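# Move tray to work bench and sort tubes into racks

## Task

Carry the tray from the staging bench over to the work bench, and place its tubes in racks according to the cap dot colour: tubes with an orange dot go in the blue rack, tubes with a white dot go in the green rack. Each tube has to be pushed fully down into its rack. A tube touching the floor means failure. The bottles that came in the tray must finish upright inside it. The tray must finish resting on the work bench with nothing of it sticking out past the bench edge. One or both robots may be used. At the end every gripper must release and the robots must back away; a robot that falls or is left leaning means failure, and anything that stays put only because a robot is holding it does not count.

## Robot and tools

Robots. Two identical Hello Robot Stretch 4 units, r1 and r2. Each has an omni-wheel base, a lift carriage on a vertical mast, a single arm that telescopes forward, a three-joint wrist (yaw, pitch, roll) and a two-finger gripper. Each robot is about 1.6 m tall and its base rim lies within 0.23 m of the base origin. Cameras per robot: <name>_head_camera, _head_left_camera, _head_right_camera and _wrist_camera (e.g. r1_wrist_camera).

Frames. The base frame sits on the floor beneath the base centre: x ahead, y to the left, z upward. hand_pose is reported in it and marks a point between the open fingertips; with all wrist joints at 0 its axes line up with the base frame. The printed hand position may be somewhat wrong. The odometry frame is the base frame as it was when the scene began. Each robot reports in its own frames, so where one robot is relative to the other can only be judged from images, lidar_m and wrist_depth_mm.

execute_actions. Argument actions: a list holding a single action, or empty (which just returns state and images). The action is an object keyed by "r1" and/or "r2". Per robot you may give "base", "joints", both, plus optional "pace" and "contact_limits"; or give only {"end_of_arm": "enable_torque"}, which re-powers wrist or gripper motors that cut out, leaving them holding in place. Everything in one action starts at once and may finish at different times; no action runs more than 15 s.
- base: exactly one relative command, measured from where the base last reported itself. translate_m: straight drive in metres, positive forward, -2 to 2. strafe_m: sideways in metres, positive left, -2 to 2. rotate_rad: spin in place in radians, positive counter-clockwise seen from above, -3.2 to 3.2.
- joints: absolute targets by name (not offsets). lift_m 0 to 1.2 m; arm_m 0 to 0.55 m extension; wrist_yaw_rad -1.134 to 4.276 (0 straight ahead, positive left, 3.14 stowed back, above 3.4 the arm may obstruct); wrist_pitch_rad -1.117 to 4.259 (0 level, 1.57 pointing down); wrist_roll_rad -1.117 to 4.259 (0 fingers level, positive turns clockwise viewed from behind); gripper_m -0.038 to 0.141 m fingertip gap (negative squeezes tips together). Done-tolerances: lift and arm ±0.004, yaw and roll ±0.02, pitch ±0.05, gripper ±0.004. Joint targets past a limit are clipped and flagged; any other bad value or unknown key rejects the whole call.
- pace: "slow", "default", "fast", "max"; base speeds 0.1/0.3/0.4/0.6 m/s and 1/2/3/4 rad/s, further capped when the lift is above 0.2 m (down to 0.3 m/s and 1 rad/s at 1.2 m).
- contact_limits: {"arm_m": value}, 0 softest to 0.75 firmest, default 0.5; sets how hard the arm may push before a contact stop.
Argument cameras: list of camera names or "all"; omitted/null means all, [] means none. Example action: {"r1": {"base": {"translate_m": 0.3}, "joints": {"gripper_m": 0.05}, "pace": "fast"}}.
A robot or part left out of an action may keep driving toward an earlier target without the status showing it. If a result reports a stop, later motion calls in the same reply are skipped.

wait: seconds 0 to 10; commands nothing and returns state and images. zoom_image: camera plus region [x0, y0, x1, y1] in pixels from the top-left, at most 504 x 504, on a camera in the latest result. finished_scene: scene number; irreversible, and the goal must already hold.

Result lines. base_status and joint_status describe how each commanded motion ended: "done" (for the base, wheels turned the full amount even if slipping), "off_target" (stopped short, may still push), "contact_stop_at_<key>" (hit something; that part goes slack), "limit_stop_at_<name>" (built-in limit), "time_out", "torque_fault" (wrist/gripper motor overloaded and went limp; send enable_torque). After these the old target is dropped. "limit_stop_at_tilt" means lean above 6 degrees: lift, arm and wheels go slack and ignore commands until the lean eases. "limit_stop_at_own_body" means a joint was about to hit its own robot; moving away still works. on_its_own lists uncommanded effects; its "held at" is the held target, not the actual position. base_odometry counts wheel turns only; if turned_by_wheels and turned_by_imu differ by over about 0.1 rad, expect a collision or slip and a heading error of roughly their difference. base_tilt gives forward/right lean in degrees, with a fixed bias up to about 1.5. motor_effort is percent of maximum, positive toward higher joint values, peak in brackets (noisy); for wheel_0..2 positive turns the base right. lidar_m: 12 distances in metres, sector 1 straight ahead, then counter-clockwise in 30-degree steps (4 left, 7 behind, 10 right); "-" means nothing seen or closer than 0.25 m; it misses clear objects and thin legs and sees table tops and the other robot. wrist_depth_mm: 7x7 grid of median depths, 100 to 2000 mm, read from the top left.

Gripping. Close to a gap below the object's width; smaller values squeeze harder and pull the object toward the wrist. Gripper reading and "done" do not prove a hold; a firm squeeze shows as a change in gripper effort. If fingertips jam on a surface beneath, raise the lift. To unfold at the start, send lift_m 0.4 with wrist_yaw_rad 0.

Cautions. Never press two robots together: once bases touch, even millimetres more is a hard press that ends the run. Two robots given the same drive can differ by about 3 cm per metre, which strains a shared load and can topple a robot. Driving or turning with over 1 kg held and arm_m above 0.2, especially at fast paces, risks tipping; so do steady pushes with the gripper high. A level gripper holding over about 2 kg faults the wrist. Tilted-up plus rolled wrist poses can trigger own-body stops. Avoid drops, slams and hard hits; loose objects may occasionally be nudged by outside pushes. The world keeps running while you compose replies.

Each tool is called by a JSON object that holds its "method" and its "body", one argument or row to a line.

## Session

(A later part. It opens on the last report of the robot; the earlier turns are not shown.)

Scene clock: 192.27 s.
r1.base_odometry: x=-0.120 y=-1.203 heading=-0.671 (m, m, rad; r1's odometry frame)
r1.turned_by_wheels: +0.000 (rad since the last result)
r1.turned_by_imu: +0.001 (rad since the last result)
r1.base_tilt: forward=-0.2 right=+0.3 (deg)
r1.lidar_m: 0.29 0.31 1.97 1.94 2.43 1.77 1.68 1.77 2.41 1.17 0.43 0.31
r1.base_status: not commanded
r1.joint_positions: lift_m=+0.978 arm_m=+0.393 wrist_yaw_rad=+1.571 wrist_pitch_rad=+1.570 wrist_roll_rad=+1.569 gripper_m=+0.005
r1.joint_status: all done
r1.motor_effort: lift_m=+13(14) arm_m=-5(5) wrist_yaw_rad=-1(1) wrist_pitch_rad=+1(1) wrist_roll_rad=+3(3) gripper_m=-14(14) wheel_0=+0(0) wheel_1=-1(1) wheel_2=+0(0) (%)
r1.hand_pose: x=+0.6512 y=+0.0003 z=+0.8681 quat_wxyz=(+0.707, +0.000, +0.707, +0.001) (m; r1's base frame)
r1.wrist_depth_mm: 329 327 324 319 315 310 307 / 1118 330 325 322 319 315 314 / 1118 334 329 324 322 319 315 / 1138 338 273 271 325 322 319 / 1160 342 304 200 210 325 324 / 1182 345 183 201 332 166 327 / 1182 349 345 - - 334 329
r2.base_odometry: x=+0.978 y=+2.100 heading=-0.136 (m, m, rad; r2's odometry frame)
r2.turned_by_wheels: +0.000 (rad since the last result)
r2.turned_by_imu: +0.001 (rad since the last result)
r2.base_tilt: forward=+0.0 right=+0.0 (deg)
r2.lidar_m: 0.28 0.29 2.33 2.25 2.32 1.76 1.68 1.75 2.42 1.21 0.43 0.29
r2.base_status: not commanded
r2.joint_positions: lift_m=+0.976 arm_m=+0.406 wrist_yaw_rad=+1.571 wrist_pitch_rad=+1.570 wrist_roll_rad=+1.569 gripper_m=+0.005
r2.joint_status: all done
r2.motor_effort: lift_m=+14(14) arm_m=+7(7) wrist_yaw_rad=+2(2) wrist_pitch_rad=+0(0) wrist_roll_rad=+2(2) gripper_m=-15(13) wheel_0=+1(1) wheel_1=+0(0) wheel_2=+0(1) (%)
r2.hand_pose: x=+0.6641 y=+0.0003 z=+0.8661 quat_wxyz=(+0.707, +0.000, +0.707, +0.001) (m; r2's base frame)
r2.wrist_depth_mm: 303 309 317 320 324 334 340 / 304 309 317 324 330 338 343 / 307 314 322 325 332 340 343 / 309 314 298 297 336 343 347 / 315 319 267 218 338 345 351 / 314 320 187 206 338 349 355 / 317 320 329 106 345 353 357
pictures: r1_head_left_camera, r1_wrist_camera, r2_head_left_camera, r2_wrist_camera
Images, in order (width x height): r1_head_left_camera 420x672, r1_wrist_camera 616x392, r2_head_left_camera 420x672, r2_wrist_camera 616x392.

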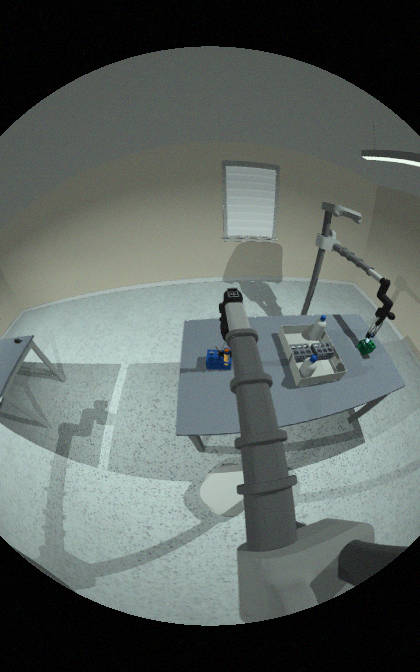

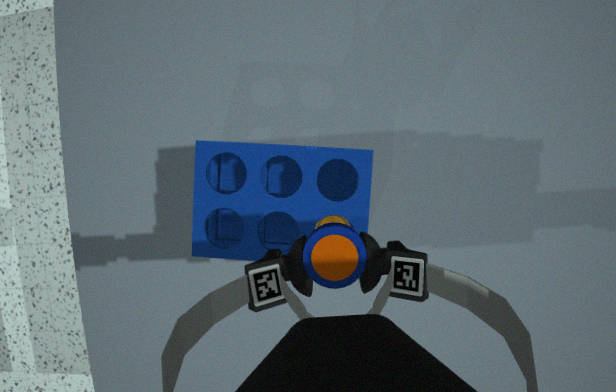

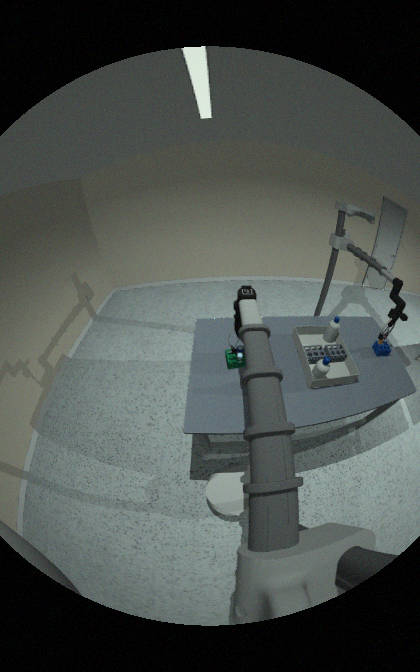

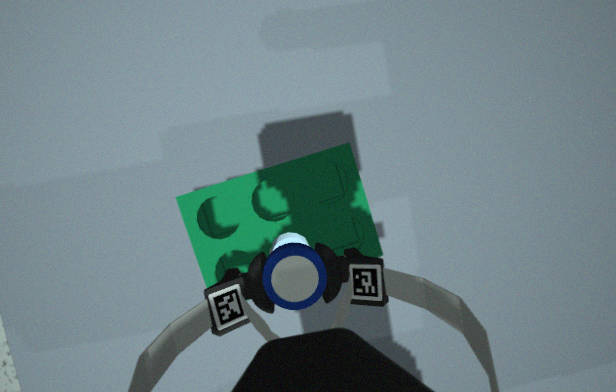

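{"method": "execute_actions", "body": {
  "actions": [
    {"r1":{"joints":{"gripper_m":0.055}},"r2":{"joints":{"gripper_m":0.055}}}
  ],
  "cameras": ["r1_wrist_camera","r2_wrist_camera"]
}}

Scene clock: 196.53 s.
r1.base_odometry: x=-0.120 y=-1.203 heading=-0.671 (m, m, rad; r1's odometry frame)
r1.turned_by_wheels: +0.000 (rad since the last result)
r1.turned_by_imu: +0.001 (rad since the last result)
r1.base_tilt: forward=-0.1 right=+0.4 (deg)
r1.lidar_m: 0.28 0.31 1.99 1.95 2.42 1.77 1.68 1.74 2.41 1.19 0.42 0.31
r1.base_status: not commanded
r1.joint_positions: lift_m=+0.978 arm_m=+0.393 wrist_yaw_rad=+1.571 wrist_pitch_rad=+1.570 wrist_roll_rad=+1.569 gripper_m=+0.055
r1.joint_status: all done
r1.motor_effort: lift_m=+14(14) arm_m=-5(5) wrist_yaw_rad=-1(1) wrist_pitch_rad=+0(1) wrist_roll_rad=+3(3) gripper_m=-4(17) wheel_0=+0(1) wheel_1=-1(0) wheel_2=+0(0) (%)
r1.hand_pose: x=+0.6512 y=+0.0003 z=+0.8681 quat_wxyz=(+0.707, +0.000, +0.707, +0.001) (m; r1's base frame)
r1.wrist_depth_mm: 329 325 324 320 315 312 310 / 1118 329 327 324 319 315 314 / 1118 334 329 324 320 319 317 / 1138 338 273 271 325 322 319 / 1160 342 301 212 216 327 324 / 1160 345 340 336 332 327 327 / 1182 349 343 - - 332 330
r2.base_odometry: x=+0.978 y=+2.100 heading=-0.136 (m, m, rad; r2's odometry frame)
r2.turned_by_wheels: +0.000 (rad since the last result)
r2.turned_by_imu: +0.001 (rad since the last result)
r2.base_tilt: forward=+0.0 right=+0.0 (deg)
r2.lidar_m: 0.27 0.29 2.34 2.24 2.33 1.75 1.68 1.73 2.40 1.23 0.44 0.29
r2.base_status: not commanded
r2.joint_positions: lift_m=+0.976 arm_m=+0.406 wrist_yaw_rad=+1.571 wrist_pitch_rad=+1.570 wrist_roll_rad=+1.569 gripper_m=+0.055
r2.joint_status: all done
r2.motor_effort: lift_m=+15(14) arm_m=+7(7) wrist_yaw_rad=+2(2) wrist_pitch_rad=+0(1) wrist_roll_rad=+1(3) gripper_m=-2(19) wheel_0=+1(1) wheel_1=+1(0) wheel_2=+0(0) (%)
r2.hand_pose: x=+0.6641 y=+0.0003 z=+0.8661 quat_wxyz=(+0.707, +0.000, +0.707, +0.001) (m; r2's base frame)
r2.wrist_depth_mm: 304 309 314 322 327 336 340 / 303 310 317 325 330 338 343 / 306 315 320 324 330 340 347 / 309 317 301 297 334 342 349 / 312 319 268 227 336 345 355 / 317 322 198 211 340 349 357 / 319 322 330 106 345 351 357
pictures: r1_wrist_camera, r2_wrist_camera
Images, in order (width x height): r1_wrist_camera 616x392, r2_wrist_camera 616x392.

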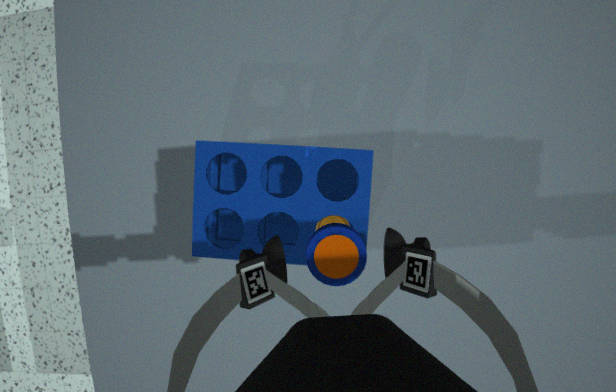

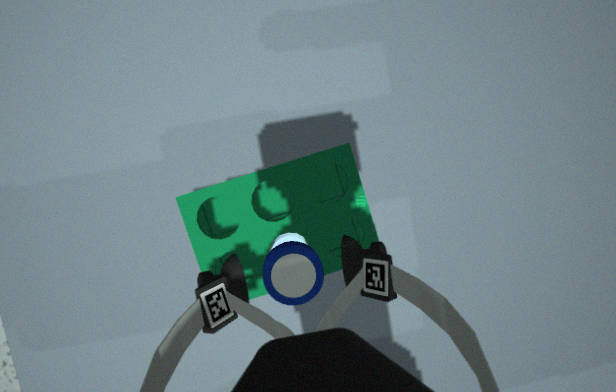

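{"method": "execute_actions", "body": {
  "actions": [
    {"r1":{"base":{"translate_m":-0.3},"joints":{"lift_m":1.05,"arm_m":0.05},"pace":"fast"},"r2":{"base":{"translate_m":-0.3},"joints":{"lift_m":1.05,"arm_m":0.05},"pace":"fast"}}
  ],
  "cameras": ["r1_head_camera","r2_head_camera","r1_head_left_camera","r2_head_left_camera"]
}}

{"method": "zoom_image", "body": {
  "camera": "r1_head_left_camera",
  "region": [150,260,420,440]
}}

{"method": "zoom_image", "body": {
  "camera": "r2_head_left_camera",
  "region": [150,260,420,440]
}}

Scene clock: 203.20 s.
r1.base_odometry: x=-0.355 y=-1.016 heading=-0.671 (m, m, rad; r1's odometry frame)
r1.turned_by_wheels: +0.000 (rad since the last result)
r1.turned_by_imu: +0.002 (rad since the last result)
r1.base_tilt: forward=-0.2 right=+0.3 (deg)
r1.lidar_m: 0.58 0.61 2.01 2.45 1.98 1.44 1.39 1.45 1.99 3.28 0.88 0.62
r1.base_status: done
r1.joint_positions: lift_m=+1.050 arm_m=+0.051 wrist_yaw_rad=+1.571 wrist_pitch_rad=+1.570 wrist_roll_rad=+1.569 gripper_m=+0.055
r1.joint_status: all done
r1.motor_effort: lift_m=+21(23) arm_m=-5(4) wrist_yaw_rad=-1(1) wrist_pitch_rad=+1(1) wrist_roll_rad=+3(3) gripper_m=-1(4) wheel_0=-4(9) wheel_1=-2(6) wheel_2=+1(9) (%)
r1.hand_pose: x=+0.3092 y=+0.0003 z=+0.9394 quat_wxyz=(+0.707, +0.000, +0.707, +0.001) (m; r1's base frame)
r1.wrist_depth_mm: 1182 1160 1138 1138 1138 1118 1098 / 1205 1160 1160 1160 1138 1118 1098 / 1205 1205 1182 1160 1160 1160 1118 / 1229 1205 1182 1182 1182 1160 1138 / 1229 1205 1205 976 960 1160 1160 / 1229 1229 1229 976 976 1160 1138 / 1229 1255 1229 - - 1182 1182
r2.base_odometry: x=+0.681 y=+2.141 heading=-0.137 (m, m, rad; r2's odometry frame)
r2.turned_by_wheels: -0.001 (rad since the last result)
r2.turned_by_imu: +0.000 (rad since the last result)
r2.base_tilt: forward=-0.1 right=+0.0 (deg)
r2.lidar_m: 0.57 0.61 2.32 2.24 2.00 1.44 1.38 1.41 1.99 3.01 0.83 0.61
r2.base_status: done
r2.joint_positions: lift_m=+1.050 arm_m=+0.051 wrist_yaw_rad=+1.571 wrist_pitch_rad=+1.570 wrist_roll_rad=+1.569 gripper_m=+0.055
r2.joint_status: all done
r2.motor_effort: lift_m=+23(25) arm_m=-7(8) wrist_yaw_rad=+1(2) wrist_pitch_rad=+0(0) wrist_roll_rad=+2(2) gripper_m=-2(4) wheel_0=-6(11) wheel_1=-6(10) wheel_2=+0(14) (%)
r2.hand_pose: x=+0.3095 y=+0.0003 z=+0.9394 quat_wxyz=(+0.707, +0.000, +0.707, +0.001) (m; r2's base frame)
r2.wrist_depth_mm: 1060 654 1138 1118 1182 1182 1205 / 1078 1078 1118 1138 1182 1182 1182 / 1078 1138 1138 1182 1182 1229 1229 / 1098 1118 1138 1160 1160 1229 1229 / 1118 1118 1182 976 1182 1229 1255 / 1138 1138 200 976 976 1255 1281 / 1118 1160 1182 106 1229 1229 1255
pictures: r1_head_camera, r1_head_left_camera, r2_head_camera, r2_head_left_camera
Images, in order (width x height): r1_head_camera 420x560, r1_head_left_camera 420x672, r2_head_camera 420x560, r2_head_left_camera 420x672.

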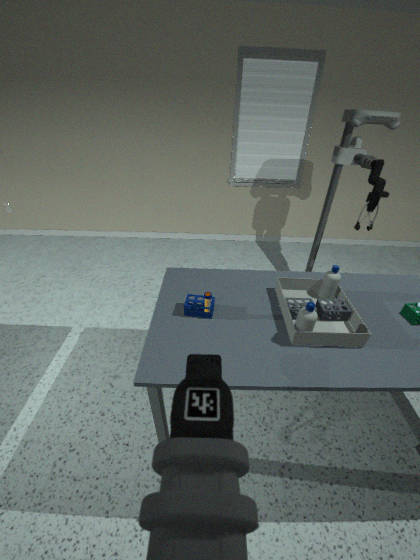

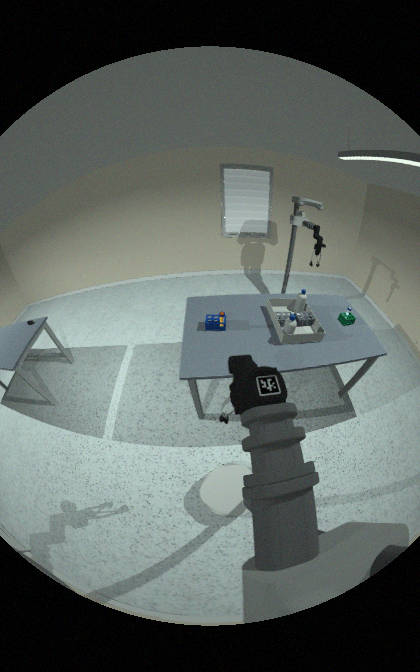

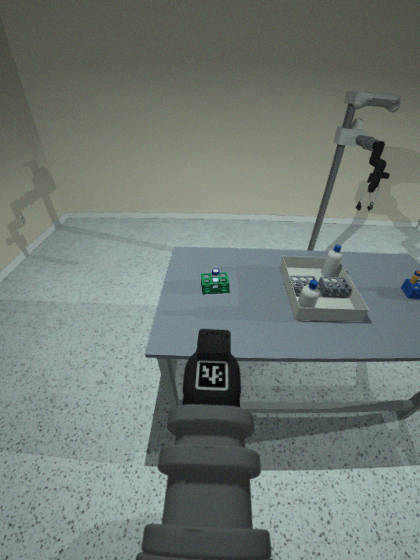

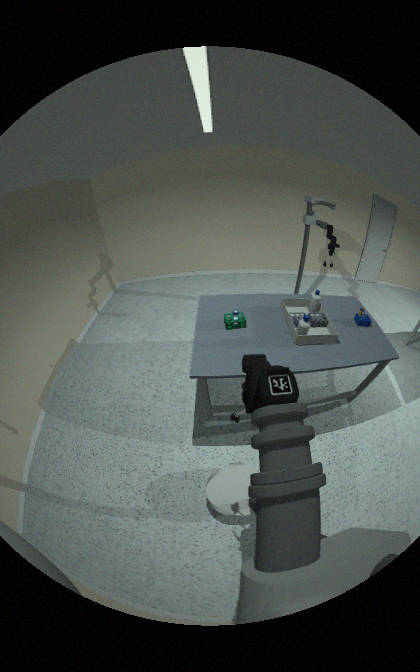

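Region (150, 260, 420, 440) of r1_head_left_camera's 420x672 image, scaled by 1.867, with more detail than that image has.

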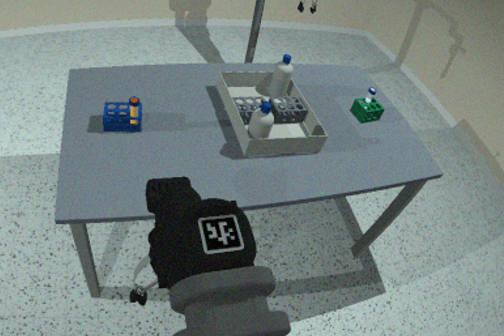

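Region (150, 260, 420, 440) of r2_head_left_camera's 420x672 image, scaled by 1.867, with more detail than that image has.

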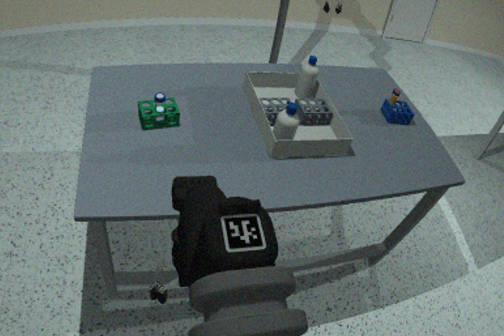

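{"method": "finished_scene", "body": {
  "scene": 2
}}

The scene is finished: the task was done.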